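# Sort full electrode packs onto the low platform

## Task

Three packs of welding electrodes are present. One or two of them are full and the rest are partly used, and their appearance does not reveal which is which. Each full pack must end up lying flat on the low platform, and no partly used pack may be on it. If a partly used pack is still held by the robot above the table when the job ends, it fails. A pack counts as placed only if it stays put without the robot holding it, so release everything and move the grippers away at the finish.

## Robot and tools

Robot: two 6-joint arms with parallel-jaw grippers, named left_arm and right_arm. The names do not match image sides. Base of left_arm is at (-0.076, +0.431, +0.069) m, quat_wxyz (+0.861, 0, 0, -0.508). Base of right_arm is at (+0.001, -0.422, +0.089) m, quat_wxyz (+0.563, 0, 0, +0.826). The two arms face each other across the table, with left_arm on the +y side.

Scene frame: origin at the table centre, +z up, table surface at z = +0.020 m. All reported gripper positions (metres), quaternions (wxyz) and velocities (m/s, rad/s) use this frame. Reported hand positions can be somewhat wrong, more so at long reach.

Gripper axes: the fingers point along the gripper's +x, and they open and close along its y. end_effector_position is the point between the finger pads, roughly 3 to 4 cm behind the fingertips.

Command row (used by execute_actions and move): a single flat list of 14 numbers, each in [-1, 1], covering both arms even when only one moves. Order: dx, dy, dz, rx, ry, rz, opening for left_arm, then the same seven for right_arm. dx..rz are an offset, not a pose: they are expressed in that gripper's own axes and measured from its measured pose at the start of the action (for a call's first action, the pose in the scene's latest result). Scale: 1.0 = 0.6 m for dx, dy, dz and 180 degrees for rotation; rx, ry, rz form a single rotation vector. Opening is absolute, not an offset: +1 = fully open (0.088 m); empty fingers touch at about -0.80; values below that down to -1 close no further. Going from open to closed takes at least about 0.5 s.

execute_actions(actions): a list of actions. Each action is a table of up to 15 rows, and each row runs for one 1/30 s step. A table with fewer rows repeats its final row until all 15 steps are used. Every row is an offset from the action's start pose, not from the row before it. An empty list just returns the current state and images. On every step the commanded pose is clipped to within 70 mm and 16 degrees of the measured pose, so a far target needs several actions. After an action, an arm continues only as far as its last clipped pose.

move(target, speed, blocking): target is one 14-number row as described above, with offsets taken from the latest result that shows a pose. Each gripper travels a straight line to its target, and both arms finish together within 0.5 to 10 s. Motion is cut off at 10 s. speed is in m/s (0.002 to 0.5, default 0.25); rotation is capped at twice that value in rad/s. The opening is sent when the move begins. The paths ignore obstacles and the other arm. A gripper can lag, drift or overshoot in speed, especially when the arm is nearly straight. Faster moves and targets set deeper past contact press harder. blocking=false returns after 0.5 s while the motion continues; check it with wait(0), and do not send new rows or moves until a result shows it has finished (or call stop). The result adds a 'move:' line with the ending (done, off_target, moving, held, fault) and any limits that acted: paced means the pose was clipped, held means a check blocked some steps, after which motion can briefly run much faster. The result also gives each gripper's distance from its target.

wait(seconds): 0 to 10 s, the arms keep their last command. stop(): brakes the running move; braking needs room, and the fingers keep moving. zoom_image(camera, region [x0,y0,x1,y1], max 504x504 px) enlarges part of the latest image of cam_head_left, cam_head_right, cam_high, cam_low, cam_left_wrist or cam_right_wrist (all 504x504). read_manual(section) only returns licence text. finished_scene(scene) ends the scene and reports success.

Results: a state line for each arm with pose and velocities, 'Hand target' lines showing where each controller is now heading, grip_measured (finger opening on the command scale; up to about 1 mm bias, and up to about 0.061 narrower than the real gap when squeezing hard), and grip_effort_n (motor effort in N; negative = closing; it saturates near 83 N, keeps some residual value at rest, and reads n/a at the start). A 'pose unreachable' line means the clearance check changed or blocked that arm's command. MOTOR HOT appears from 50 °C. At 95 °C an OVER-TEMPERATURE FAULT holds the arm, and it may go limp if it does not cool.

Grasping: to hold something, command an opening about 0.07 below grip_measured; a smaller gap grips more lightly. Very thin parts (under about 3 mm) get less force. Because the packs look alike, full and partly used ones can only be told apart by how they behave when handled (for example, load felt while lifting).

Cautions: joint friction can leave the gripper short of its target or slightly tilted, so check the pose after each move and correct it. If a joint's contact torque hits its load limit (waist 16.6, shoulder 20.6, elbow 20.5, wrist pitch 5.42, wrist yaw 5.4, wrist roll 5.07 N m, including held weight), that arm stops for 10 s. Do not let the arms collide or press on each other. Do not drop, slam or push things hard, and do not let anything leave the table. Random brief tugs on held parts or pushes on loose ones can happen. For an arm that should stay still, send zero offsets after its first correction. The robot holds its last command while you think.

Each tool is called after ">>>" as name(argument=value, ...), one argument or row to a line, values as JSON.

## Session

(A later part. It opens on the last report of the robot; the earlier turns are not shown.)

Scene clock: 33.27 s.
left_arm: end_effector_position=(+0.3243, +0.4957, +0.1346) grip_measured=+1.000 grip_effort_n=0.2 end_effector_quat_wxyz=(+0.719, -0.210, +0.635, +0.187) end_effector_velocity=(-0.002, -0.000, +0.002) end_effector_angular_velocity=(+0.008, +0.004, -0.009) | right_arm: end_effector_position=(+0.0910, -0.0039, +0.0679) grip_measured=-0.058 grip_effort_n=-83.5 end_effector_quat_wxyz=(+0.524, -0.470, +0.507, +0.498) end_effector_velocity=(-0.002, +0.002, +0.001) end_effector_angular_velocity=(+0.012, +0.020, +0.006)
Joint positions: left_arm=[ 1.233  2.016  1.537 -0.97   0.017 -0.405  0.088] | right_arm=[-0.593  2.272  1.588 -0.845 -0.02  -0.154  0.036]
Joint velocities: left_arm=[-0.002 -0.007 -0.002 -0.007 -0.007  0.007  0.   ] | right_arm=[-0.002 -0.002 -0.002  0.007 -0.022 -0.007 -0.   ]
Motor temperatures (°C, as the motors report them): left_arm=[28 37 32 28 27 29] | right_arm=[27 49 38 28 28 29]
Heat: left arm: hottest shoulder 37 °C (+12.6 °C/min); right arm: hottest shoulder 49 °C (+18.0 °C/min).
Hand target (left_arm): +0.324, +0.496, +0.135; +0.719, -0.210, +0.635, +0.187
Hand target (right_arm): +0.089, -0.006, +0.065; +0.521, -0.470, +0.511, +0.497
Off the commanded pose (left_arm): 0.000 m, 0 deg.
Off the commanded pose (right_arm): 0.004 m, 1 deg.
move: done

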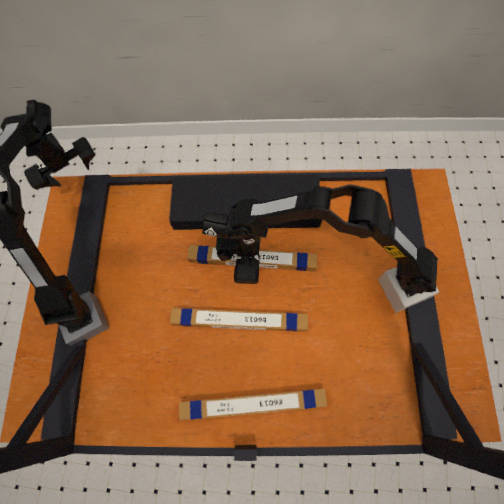

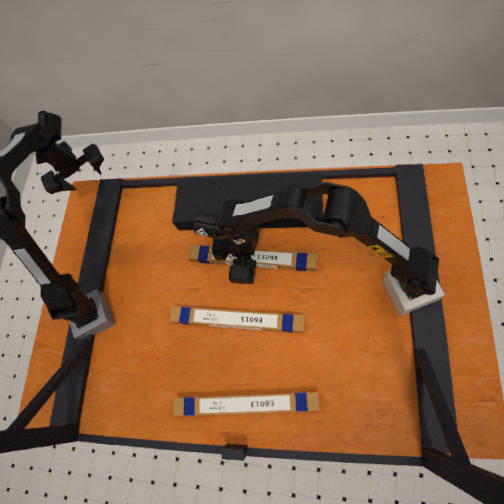

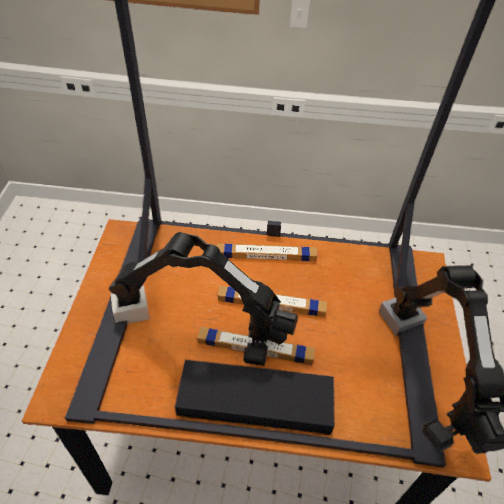

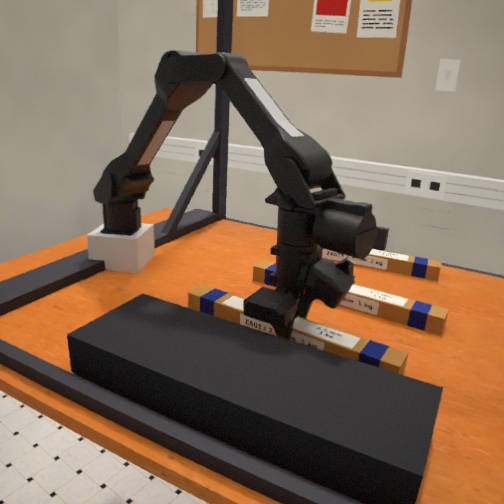

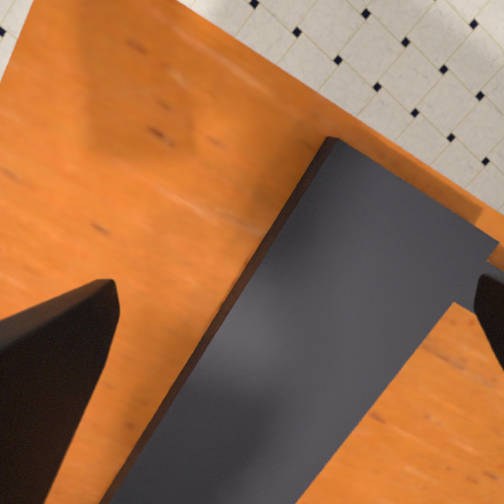

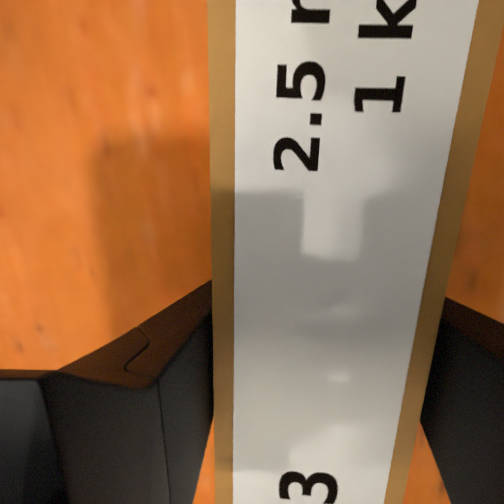

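>>> move(
  target=[0,0,0,0,0,0,1, 0.011,0,0,0,0,0,-0.14],
  speed=0.02,
)

>>> move(
  target=[0,0,0,0,0,0,1, 0,0,0,0,0,0,1],
)

>>> move(
  target=[0,0,0,0,0,0,1, -0.13,0,0,0,0,0,1],
  speed=0.15,
)

>>> move(
  target=[0,0,0,0,0,0,1, -0.04,0.262,0.03,-0.012,0,0,1],
  speed=0.2,
)

Scene clock: 41.93 s.
left_arm: end_effector_position=(+0.3243, +0.4957, +0.1346) grip_measured=+1.000 grip_effort_n=0.2 end_effector_quat_wxyz=(+0.719, -0.210, +0.635, +0.187) end_effector_velocity=(-0.005, -0.001, -0.000) end_effector_angular_velocity=(+0.001, +0.023, +0.020) | right_arm: end_effector_position=(+0.0915, -0.0016, +0.0664) grip_measured=-0.058 grip_effort_n=-83.5 end_effector_quat_wxyz=(+0.526, -0.468, +0.504, +0.500) end_effector_velocity=(+0.002, -0.002, +0.002) end_effector_angular_velocity=(-0.001, +0.007, +0.000)
Joint positions: left_arm=[ 1.233  2.016  1.537 -0.97   0.017 -0.405  0.088] | right_arm=[-0.593  2.276  1.588 -0.831 -0.02  -0.154  0.036]
Joint velocities: left_arm=[-0.002 -0.002 -0.002 -0.022 -0.007 -0.022  0.   ] | right_arm=[-0.007 -0.007 -0.002 -0.007 -0.007 -0.007  0.   ]
Motor temperatures (°C, as the motors report them): left_arm=[28 39 32 28 27 29] | right_arm=[27 50 38 28 28 29]
Heat: left arm: hottest shoulder 39 °C (+12.9 °C/min); right arm: hottest shoulder 50 °C (+15.7 °C/min). Fold the right arm in close to its base before you think long.
Hand target (left_arm): +0.324, +0.496, +0.135; +0.719, -0.210, +0.635, +0.187
Hand target (right_arm): +0.091, -0.004, +0.061; +0.524, -0.470, +0.507, +0.498
Off the commanded pose (left_arm): 0.000 m, 0 deg.
Off the commanded pose (right_arm): 0.006 m, 1 deg.
MOTOR HOT: a motor of the right arm reached 50 °C. Now the hottest motor of the right arm, joint 2 (shoulder), reports 50 °C. The temperature limit of the motors' drives, at which the controller stops that arm, is 95 °C. To cool a motor, set the load down, stop pushing, or move to a pose that needs little force.
move: done

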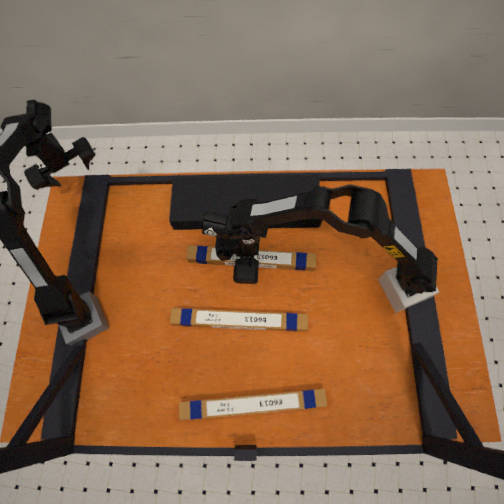

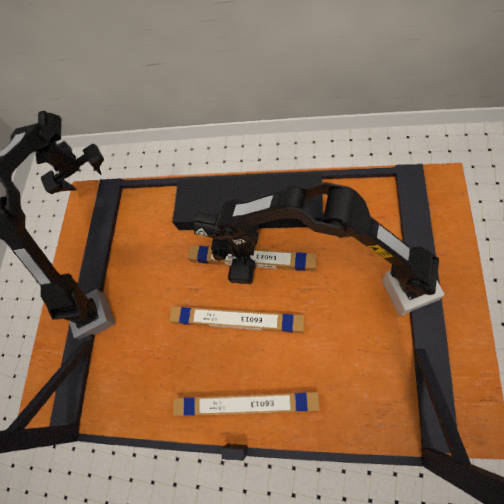

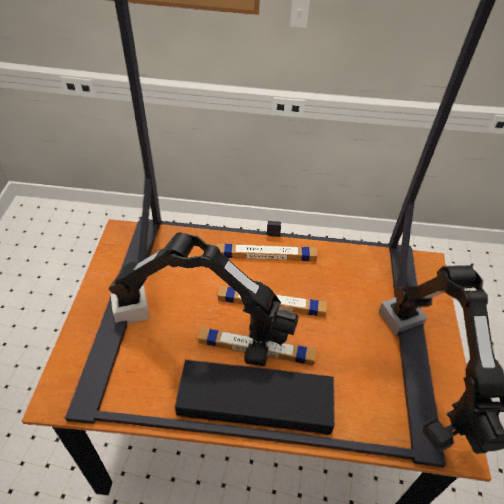

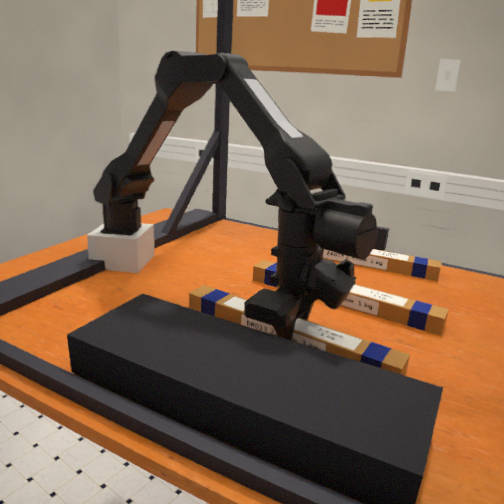

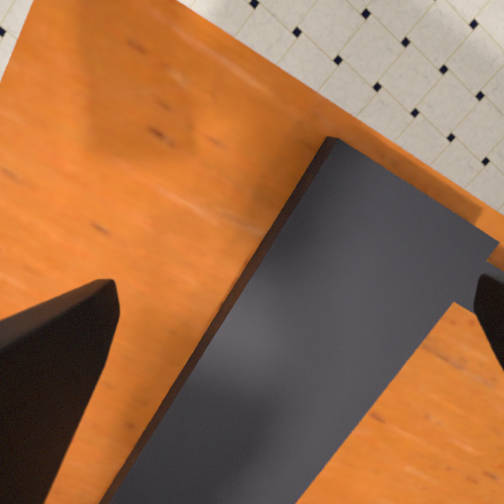

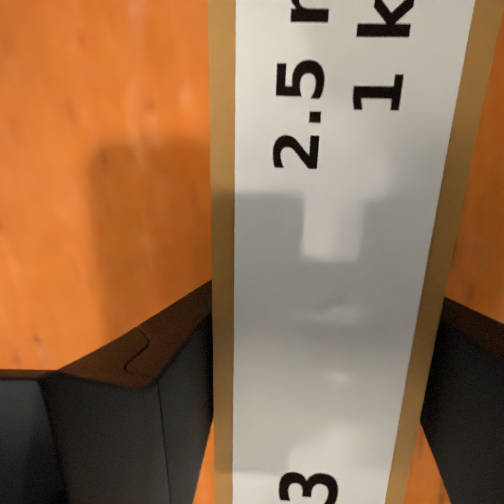

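Scene clock: 42.60 s.
left_arm: end_effector_position=(+0.3243, +0.4957, +0.1346) grip_measured=+1.000 grip_effort_n=-0.2 end_effector_quat_wxyz=(+0.719, -0.210, +0.635, +0.187) end_effector_velocity=(-0.002, +0.002, +0.002) end_effector_angular_velocity=(+0.006, +0.004, +0.011) | right_arm: end_effector_position=(+0.0916, -0.0013, +0.0665) grip_measured=+0.978 grip_effort_n=18.8 end_effector_quat_wxyz=(+0.527, -0.467, +0.504, +0.500) end_effector_velocity=(-0.001, -0.004, -0.003) end_effector_angular_velocity=(-0.015, +0.010, +0.005)
Joint positions: left_arm=[ 1.233  2.016  1.537 -0.97   0.017 -0.405  0.088] | right_arm=[-0.593  2.276  1.588 -0.83  -0.02  -0.154  0.087]
Joint velocities: left_arm=[ 0.002 -0.007 -0.002 -0.007 -0.007 -0.007  0.   ] | right_arm=[-0.002  0.002 -0.007 -0.007 -0.007 -0.007  0.   ]
Motor temperatures (°C, as the motors report them): left_arm=[28 39 32 28 27 29] | right_arm=[27 50 38 28 28 29]
Heat: left arm: hottest shoulder 39 °C (+12.7 °C/min); right arm: hottest shoulder 50 °C (+15.5 °C/min). Fold the right arm in close to its base before you think long.
Hand target (left_arm): +0.324, +0.496, +0.135; +0.719, -0.210, +0.635, +0.187
Hand target (right_arm): +0.092, -0.002, +0.066; +0.527, -0.468, +0.504, +0.500
Off the commanded pose (left_arm): 0.000 m, 0 deg.
Off the commanded pose (right_arm): 0.000 m, 0 deg.
MOTOR HOT: still on. Now the hottest motor of the right arm, joint 2 (shoulder), reports 50 °C; a drive's own limit is 95 °C.
move: done

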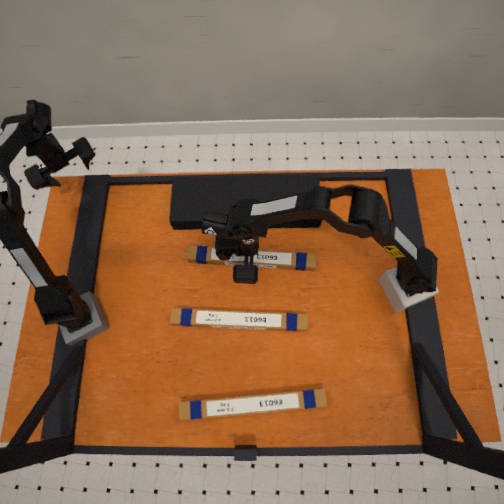

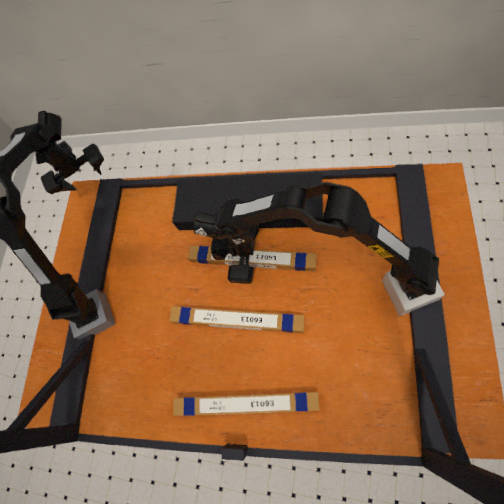

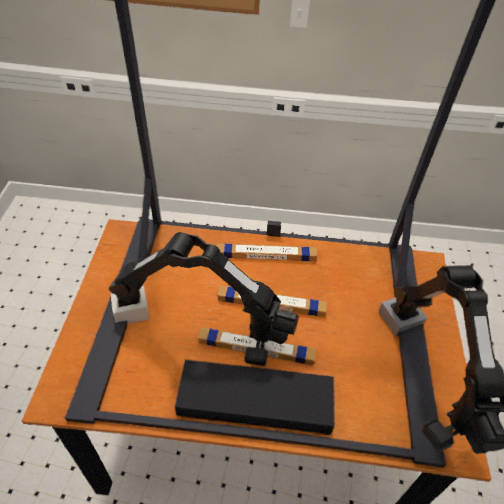

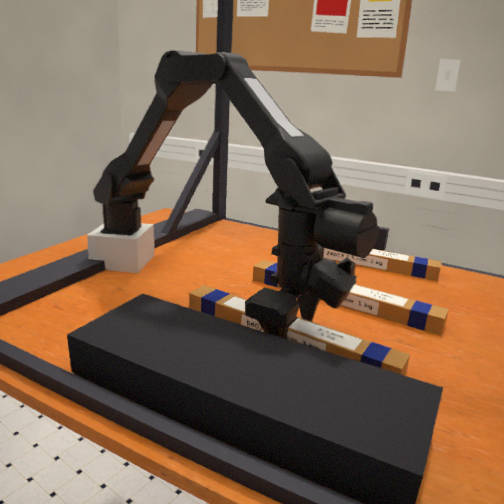

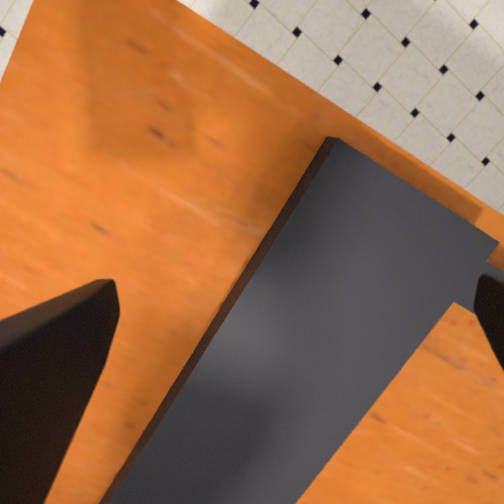

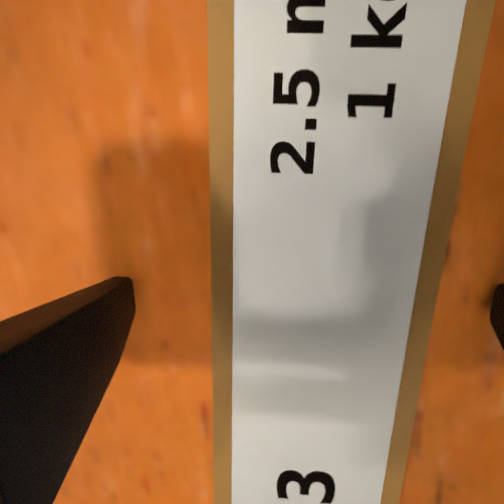

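Scene clock: 43.53 s.
left_arm: end_effector_position=(+0.3243, +0.4957, +0.1346) grip_measured=+1.000 grip_effort_n=-0.2 end_effector_quat_wxyz=(+0.719, -0.210, +0.635, +0.187) end_effector_velocity=(+0.000, +0.004, +0.000) end_effector_angular_velocity=(+0.024, -0.004, -0.002) | right_arm: end_effector_position=(+0.0905, -0.0090, +0.1379) grip_measured=+0.979 grip_effort_n=19.3 end_effector_quat_wxyz=(+0.522, -0.470, +0.510, +0.496) end_effector_velocity=(-0.000, -0.002, +0.000) end_effector_angular_velocity=(-0.009, -0.005, -0.005)
Joint positions: left_arm=[ 1.233  2.016  1.537 -0.97   0.017 -0.405  0.088] | right_arm=[-0.594  2.167  1.707 -1.076 -0.02  -0.154  0.087]
Joint velocities: left_arm=[ 0.002 -0.002 -0.002  0.007 -0.022  0.007  0.   ] | right_arm=[ 0.002 -0.002 -0.002 -0.007  0.007  0.007 -0.   ]
Motor temperatures (°C, as the motors report them): left_arm=[28 39 32 28 27 29] | right_arm=[27 51 38 28 28 29]
Heat: left arm: hottest shoulder 39 °C (+12.4 °C/min); right arm: hottest shoulder 51 °C (+16.5 °C/min). Fold the right arm in close to its base before you think long.
Hand target (left_arm): +0.324, +0.496, +0.135; +0.719, -0.210, +0.635, +0.187
Hand target (right_arm): +0.092, -0.006, +0.144; +0.527, -0.467, +0.504, +0.500
Off the commanded pose (left_arm): 0.000 m, 0 deg.
Off the commanded pose (right_arm): 0.007 m, 1 deg.
MOTOR HOT: still on. Now the hottest motor of the right arm, joint 2 (shoulder), reports 51 °C; a drive's own limit is 95 °C.
move: done

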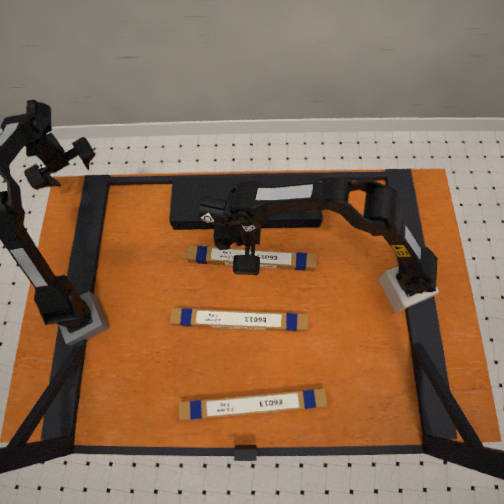

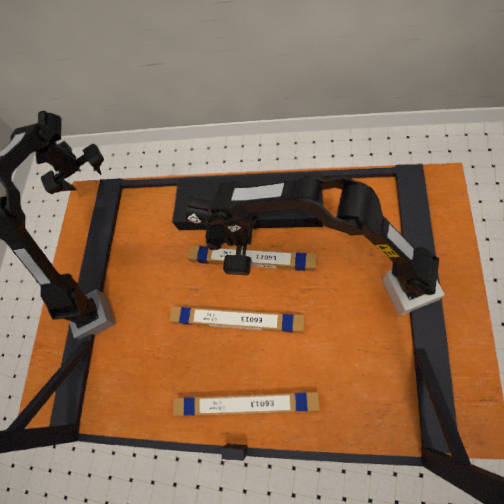

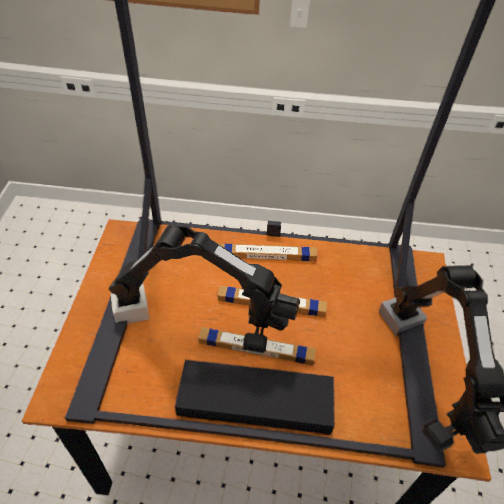

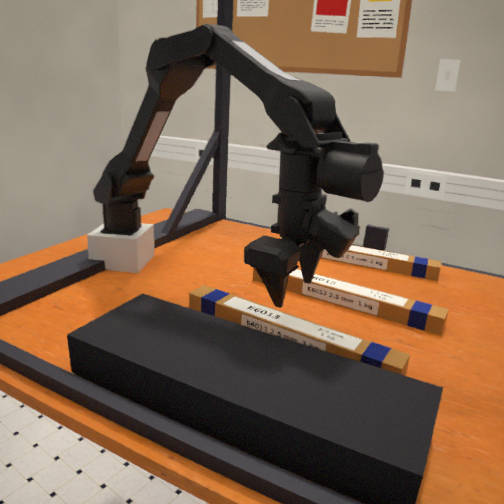

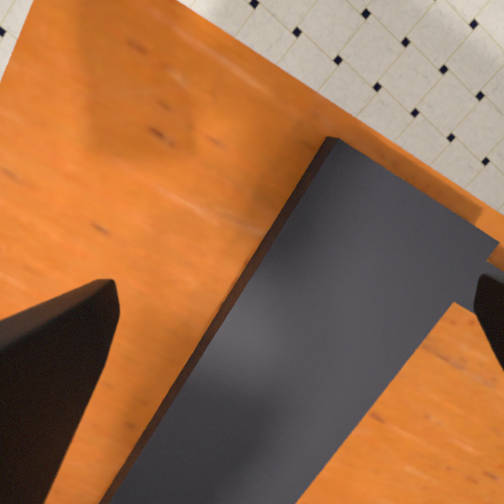

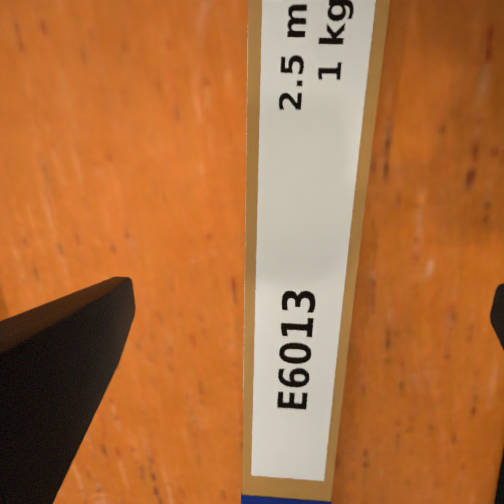

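Scene clock: 44.77 s.
left_arm: end_effector_position=(+0.3243, +0.4957, +0.1346) grip_measured=+1.000 grip_effort_n=-0.2 end_effector_quat_wxyz=(+0.719, -0.210, +0.635, +0.187) end_effector_velocity=(-0.002, -0.000, +0.000) end_effector_angular_velocity=(+0.007, +0.008, -0.009) | right_arm: end_effector_position=(-0.0648, +0.0145, +0.1689) grip_measured=+0.979 grip_effort_n=18.8 end_effector_quat_wxyz=(+0.514, -0.481, +0.496, +0.509) end_effector_velocity=(+0.000, -0.001, +0.003) end_effector_angular_velocity=(-0.008, +0.006, -0.009)
Joint positions: left_arm=[ 1.233  2.016  1.537 -0.97   0.017 -0.405  0.088] | right_arm=[-0.225  2.218  1.914 -1.219 -0.002  0.169  0.087]
Joint velocities: left_arm=[-0.002 -0.002 -0.002 -0.007 -0.007  0.007  0.   ] | right_arm=[-0.002  0.002  0.017 -0.022 -0.007  0.007 -0.   ]
Motor temperatures (°C, as the motors report them): left_arm=[28 39 33 28 27 29] | right_arm=[27 51 38 28 28 29]
Heat: left arm: hottest shoulder 39 °C (+12.1 °C/min); right arm: hottest shoulder 51 °C (+16.1 °C/min). Fold the right arm in close to its base before you think long.
Hand target (left_arm): +0.324, +0.496, +0.135; +0.719, -0.210, +0.635, +0.187
Hand target (right_arm): -0.064, +0.017, +0.165; +0.515, -0.481, +0.498, +0.505
Off the commanded pose (left_arm): 0.000 m, 0 deg.
Off the commanded pose (right_arm): 0.006 m, 1 deg.
MOTOR HOT: still on. Now the hottest motor of the right arm, joint 2 (shoulder), reports 51 °C; a drive's own limit is 95 °C.
move: done

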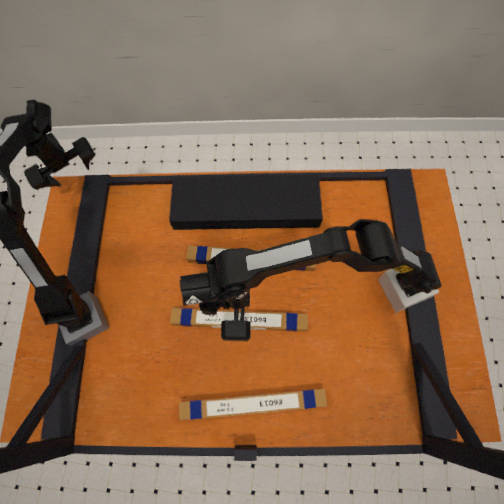

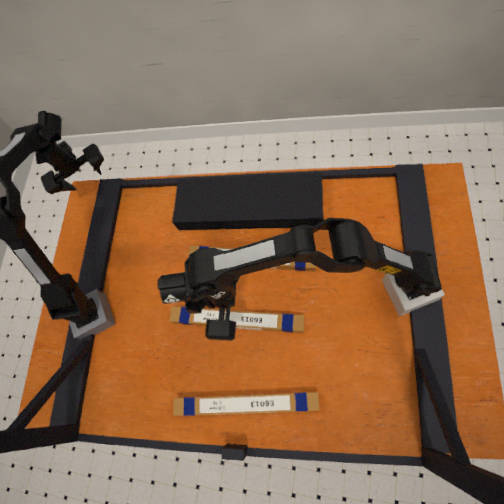

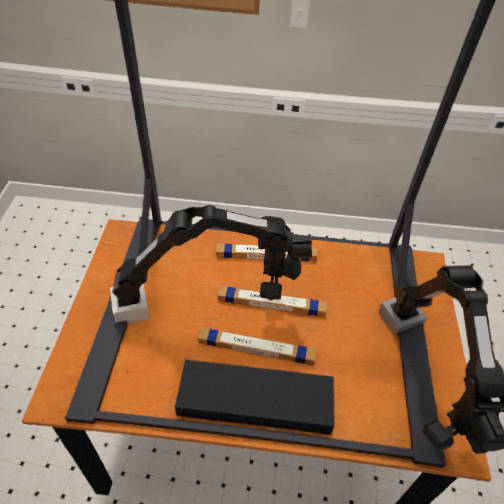

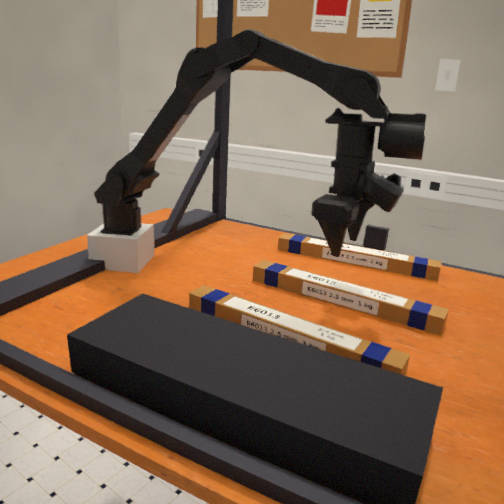

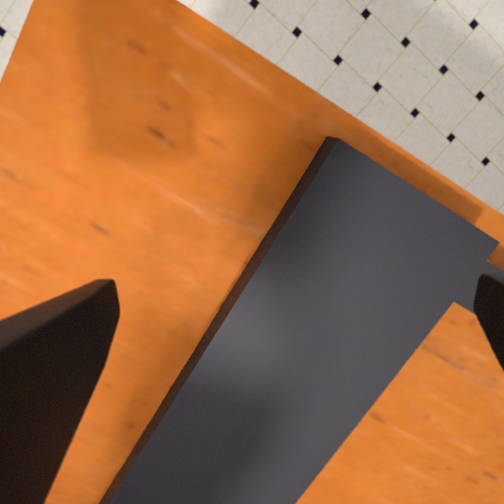

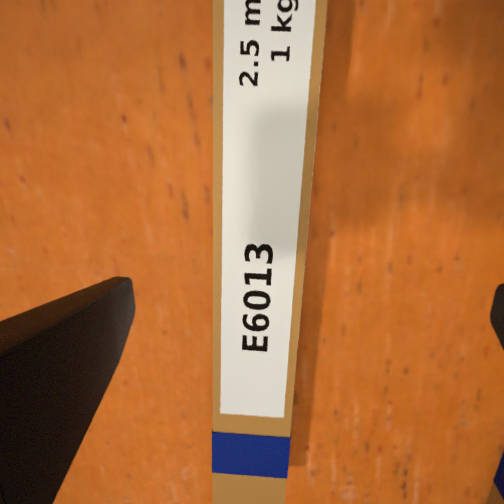

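>>> move(
  target=[0,0,0,0,0,0,1, 0.192,0.023,0.008,0.008,0.015,0,1],
  speed=0.1,
)

Scene clock: 50.87 s.
left_arm: end_effector_position=(+0.3243, +0.4957, +0.1346) grip_measured=+1.000 grip_effort_n=0.2 end_effector_quat_wxyz=(+0.719, -0.210, +0.635, +0.187) end_effector_velocity=(-0.005, -0.001, -0.000) end_effector_angular_velocity=(+0.003, +0.023, +0.006) | right_arm: end_effector_position=(-0.0797, +0.0307, +0.0654) grip_measured=+0.979 grip_effort_n=18.8 end_effector_quat_wxyz=(+0.513, -0.480, +0.506, +0.500) end_effector_velocity=(+0.000, -0.002, +0.000) end_effector_angular_velocity=(-0.008, +0.006, +0.005)
Joint positions: left_arm=[ 1.233  2.016  1.537 -0.97   0.017 -0.405  0.088] | right_arm=[-0.2    2.408  1.821 -0.955 -0.007  0.215  0.087]
Joint velocities: left_arm=[-0.002 -0.002 -0.002 -0.022 -0.007 -0.007  0.   ] | right_arm=[-0.002 -0.002 -0.002 -0.007 -0.007 -0.007  0.   ]
Motor temperatures (°C, as the motors report them): left_arm=[28 40 33 28 27 29] | right_arm=[27 51 38 28 28 29]
Heat: left arm: hottest shoulder 40 °C (+11.8 °C/min); right arm: hottest shoulder 51 °C (+14.2 °C/min). Fold the right arm in close to its base before you think long.
Hand target (left_arm): +0.324, +0.496, +0.135; +0.719, -0.210, +0.635, +0.187
Hand target (right_arm): -0.080, +0.025, +0.055; +0.508, -0.487, +0.514, +0.491
Off the commanded pose (left_arm): 0.000 m, 0 deg.
Off the commanded pose (right_arm): 0.013 m, 2 deg.
MOTOR HOT: still on. Now the hottest motor of the right arm, joint 2 (shoulder), reports 51 °C; a drive's own limit is 95 °C.
move: off_target (right_arm)

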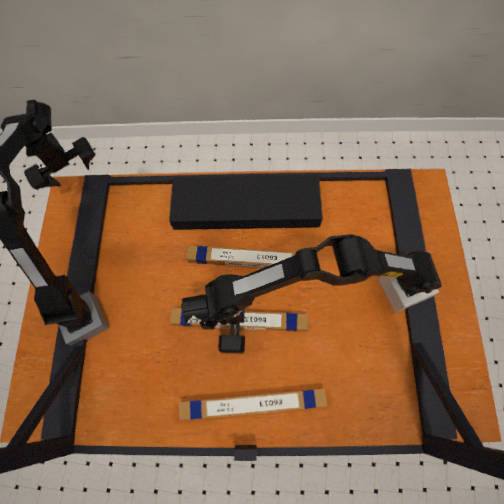

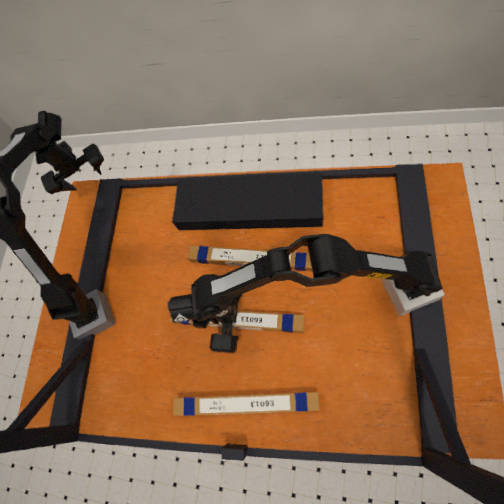

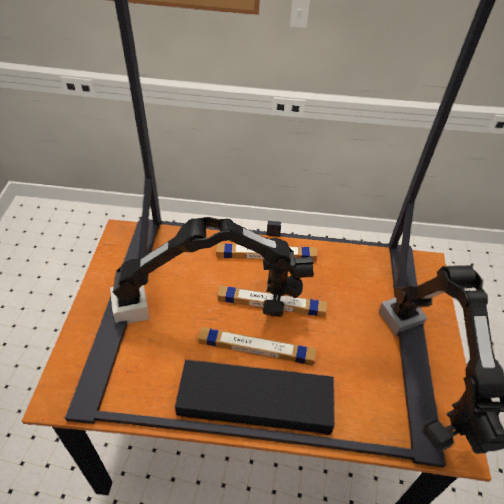

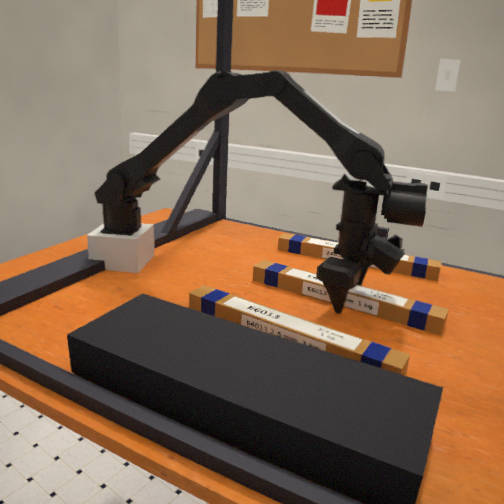

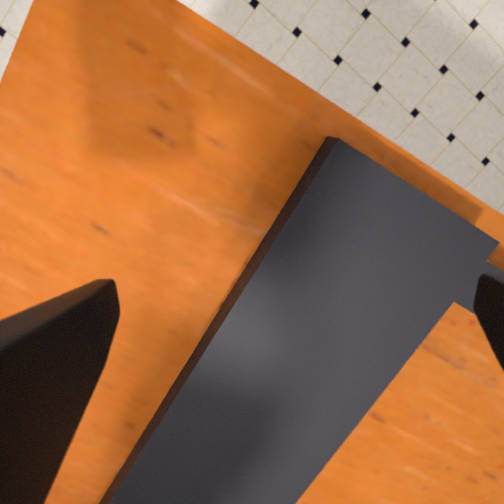

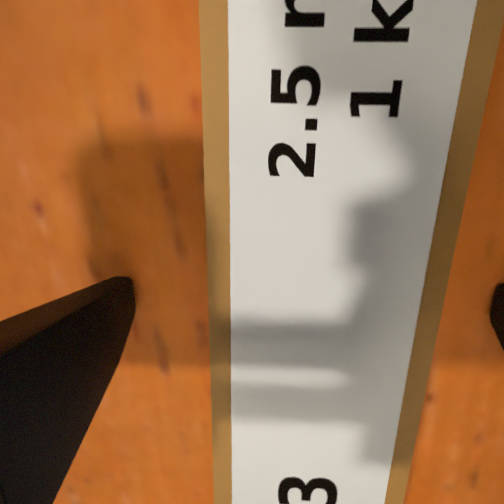

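r≈0.46 (full expected ≈0.036).

>>> move(
  target=[0,0,0,0,0,0,1, 0,0,0,0,0,0,-0.14],
)

>>> move(
  target=[0,0,0,0,0,0,1, -0.1,0,0,0,0,0,-0.14],
  speed=0.05,
)

Scene clock: 63.20 s.
left_arm: end_effector_position=(+0.3243, +0.4957, +0.1346) grip_measured=+1.000 grip_effort_n=0.2 end_effector_quat_wxyz=(+0.719, -0.210, +0.635, +0.187) end_effector_velocity=(-0.000, -0.002, +0.001) end_effector_angular_velocity=(-0.008, +0.001, +0.004) | right_arm: end_effector_position=(-0.0798, +0.0305, +0.0652) grip_measured=-0.061 grip_effort_n=-83.5 end_effector_quat_wxyz=(+0.513, -0.480, +0.507, +0.500) end_effector_velocity=(-0.002, -0.003, -0.002) end_effector_angular_velocity=(-0.016, +0.020, -0.009)
Joint positions: left_arm=[ 1.233  2.016  1.537 -0.97   0.017 -0.405  0.088] | right_arm=[-0.2    2.409  1.821 -0.956 -0.008  0.215  0.036]
Joint velocities: left_arm=[-0.002 -0.002  0.002 -0.007  0.007 -0.007  0.   ] | right_arm=[-0.002  0.002 -0.002 -0.007 -0.022  0.007  0.   ]
Motor temperatures (°C, as the motors report them): left_arm=[28 42 33 28 27 29] | right_arm=[27 51 38 28 28 29]
Heat: left arm: hottest shoulder 42 °C (+12.2 °C/min); right arm: hottest shoulder 51 °C (+11.1 °C/min). Fold the right arm in close to its base before you think long.
Hand target (left_arm): +0.324, +0.496, +0.135; +0.719, -0.210, +0.635, +0.187
Hand target (right_arm): -0.080, +0.031, +0.065; +0.513, -0.480, +0.506, +0.500
Off the commanded pose (left_arm): 0.000 m, 0 deg.
Off the commanded pose (right_arm): 0.000 m, 0 deg.
MOTOR HOT: still on. Now the hottest motor of the right arm, joint 2 (shoulder), reports 51 °C; a drive's own limit is 95 °C.
move: done

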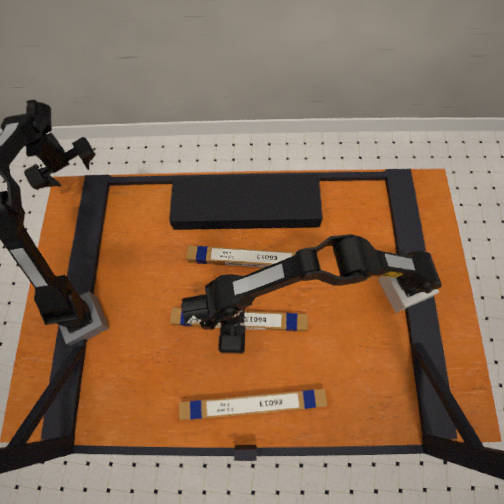

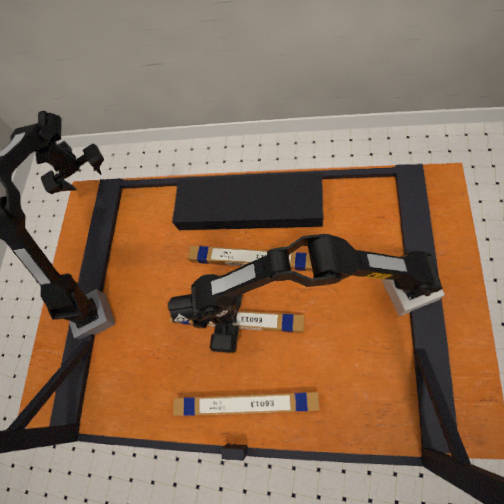

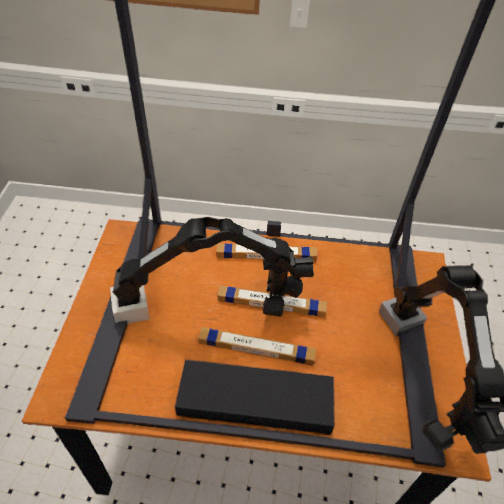

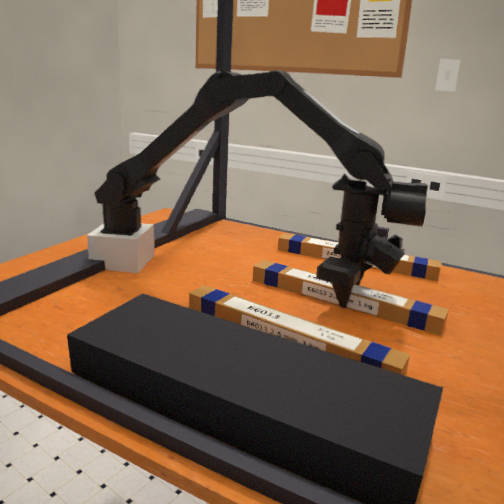

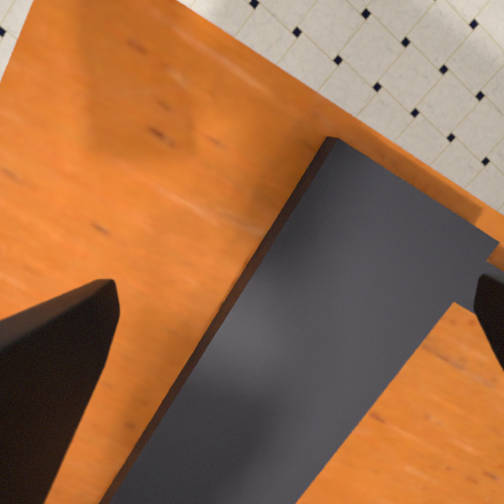

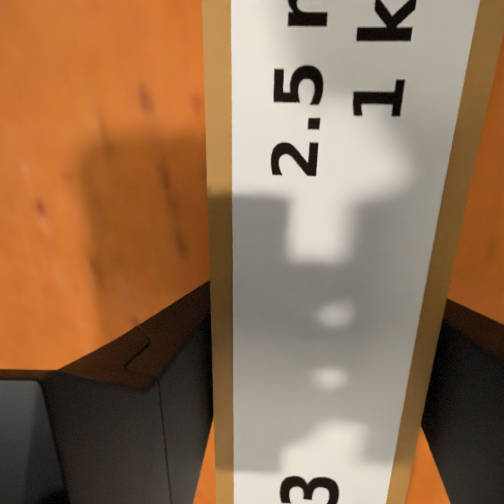

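Scene clock: 64.83 s.
left_arm: end_effector_position=(+0.3243, +0.4957, +0.1346) grip_measured=+1.000 grip_effort_n=-0.2 end_effector_quat_wxyz=(+0.719, -0.210, +0.635, +0.187) end_effector_velocity=(+0.002, +0.003, -0.001) end_effector_angular_velocity=(+0.023, -0.013, +0.007) | right_arm: end_effector_position=(-0.0771, +0.0148, +0.0941) grip_measured=-0.061 grip_effort_n=-83.5 end_effector_quat_wxyz=(+0.497, -0.504, +0.523, +0.476) end_effector_velocity=(+0.003, -0.003, +0.002) end_effector_angular_velocity=(-0.018, +0.005, -0.000)
Joint positions: left_arm=[ 1.233  2.016  1.537 -0.97   0.017 -0.405  0.088] | right_arm=[-0.2    2.379  1.887 -1.132 -0.008  0.215  0.036]
Joint velocities: left_arm=[-0.002 -0.002 -0.007  0.022 -0.022 -0.007  0.   ] | right_arm=[-0.007 -0.002  0.002 -0.022 -0.007 -0.007 -0.   ]
Motor temperatures (°C, as the motors report them): left_arm=[28 42 33 28 27 29] | right_arm=[27 53 38 28 28 29]
Heat: left arm: hottest shoulder 42 °C (+12.0 °C/min); right arm: hottest shoulder 53 °C (+12.0 °C/min). Fold the right arm in close to its base before you think long.
Hand target (left_arm): +0.324, +0.496, +0.135; +0.719, -0.210, +0.635, +0.187
Hand target (right_arm): -0.078, +0.027, +0.125; +0.513, -0.480, +0.507, +0.500
Off the commanded pose (left_arm): 0.000 m, 0 deg.
Off the commanded pose (right_arm): 0.034 m, 5 deg.
MOTOR HOT: still on. Now the hottest motor of the right arm, joint 2 (shoulder), reports 53 °C; a drive's own limit is 95 °C.
move: off_target (right_arm)

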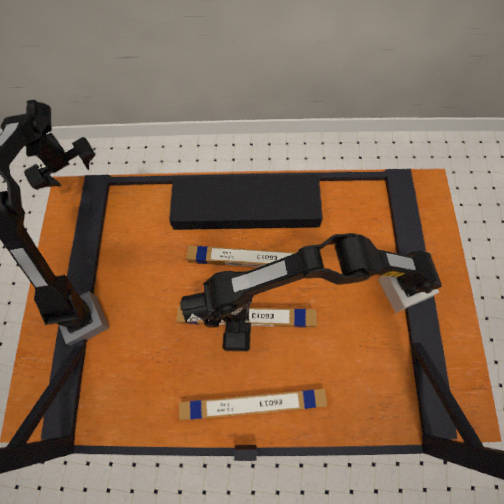

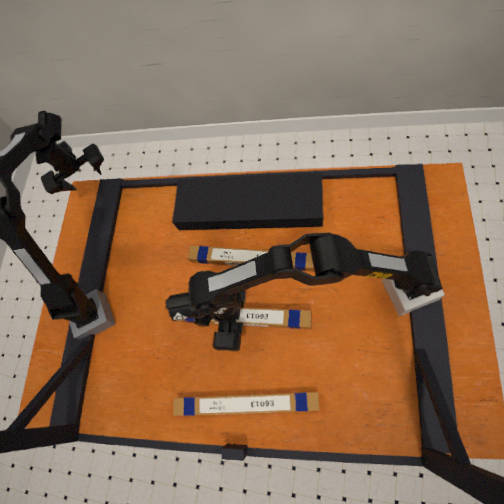

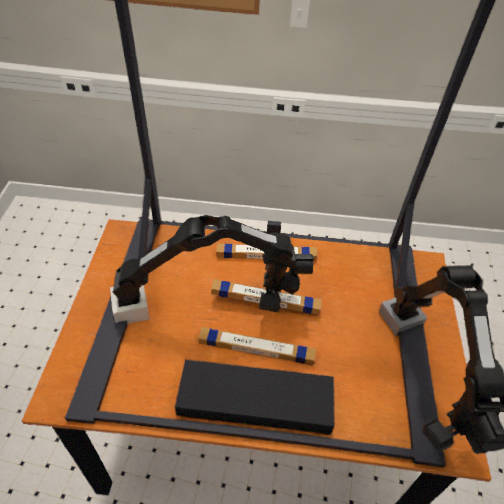

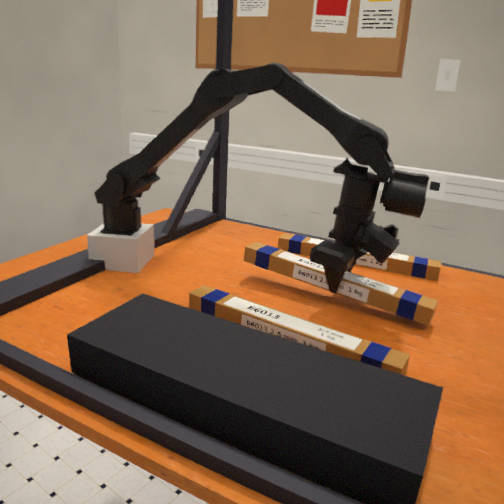

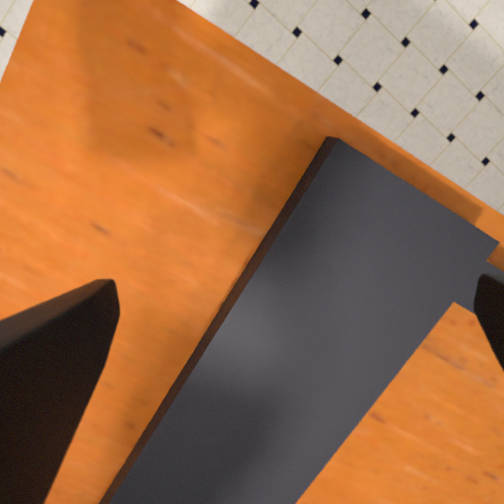

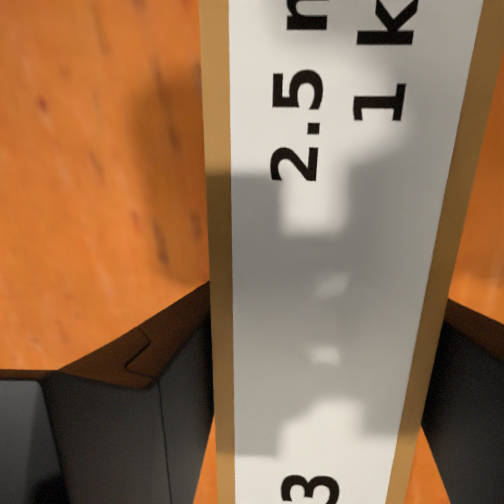

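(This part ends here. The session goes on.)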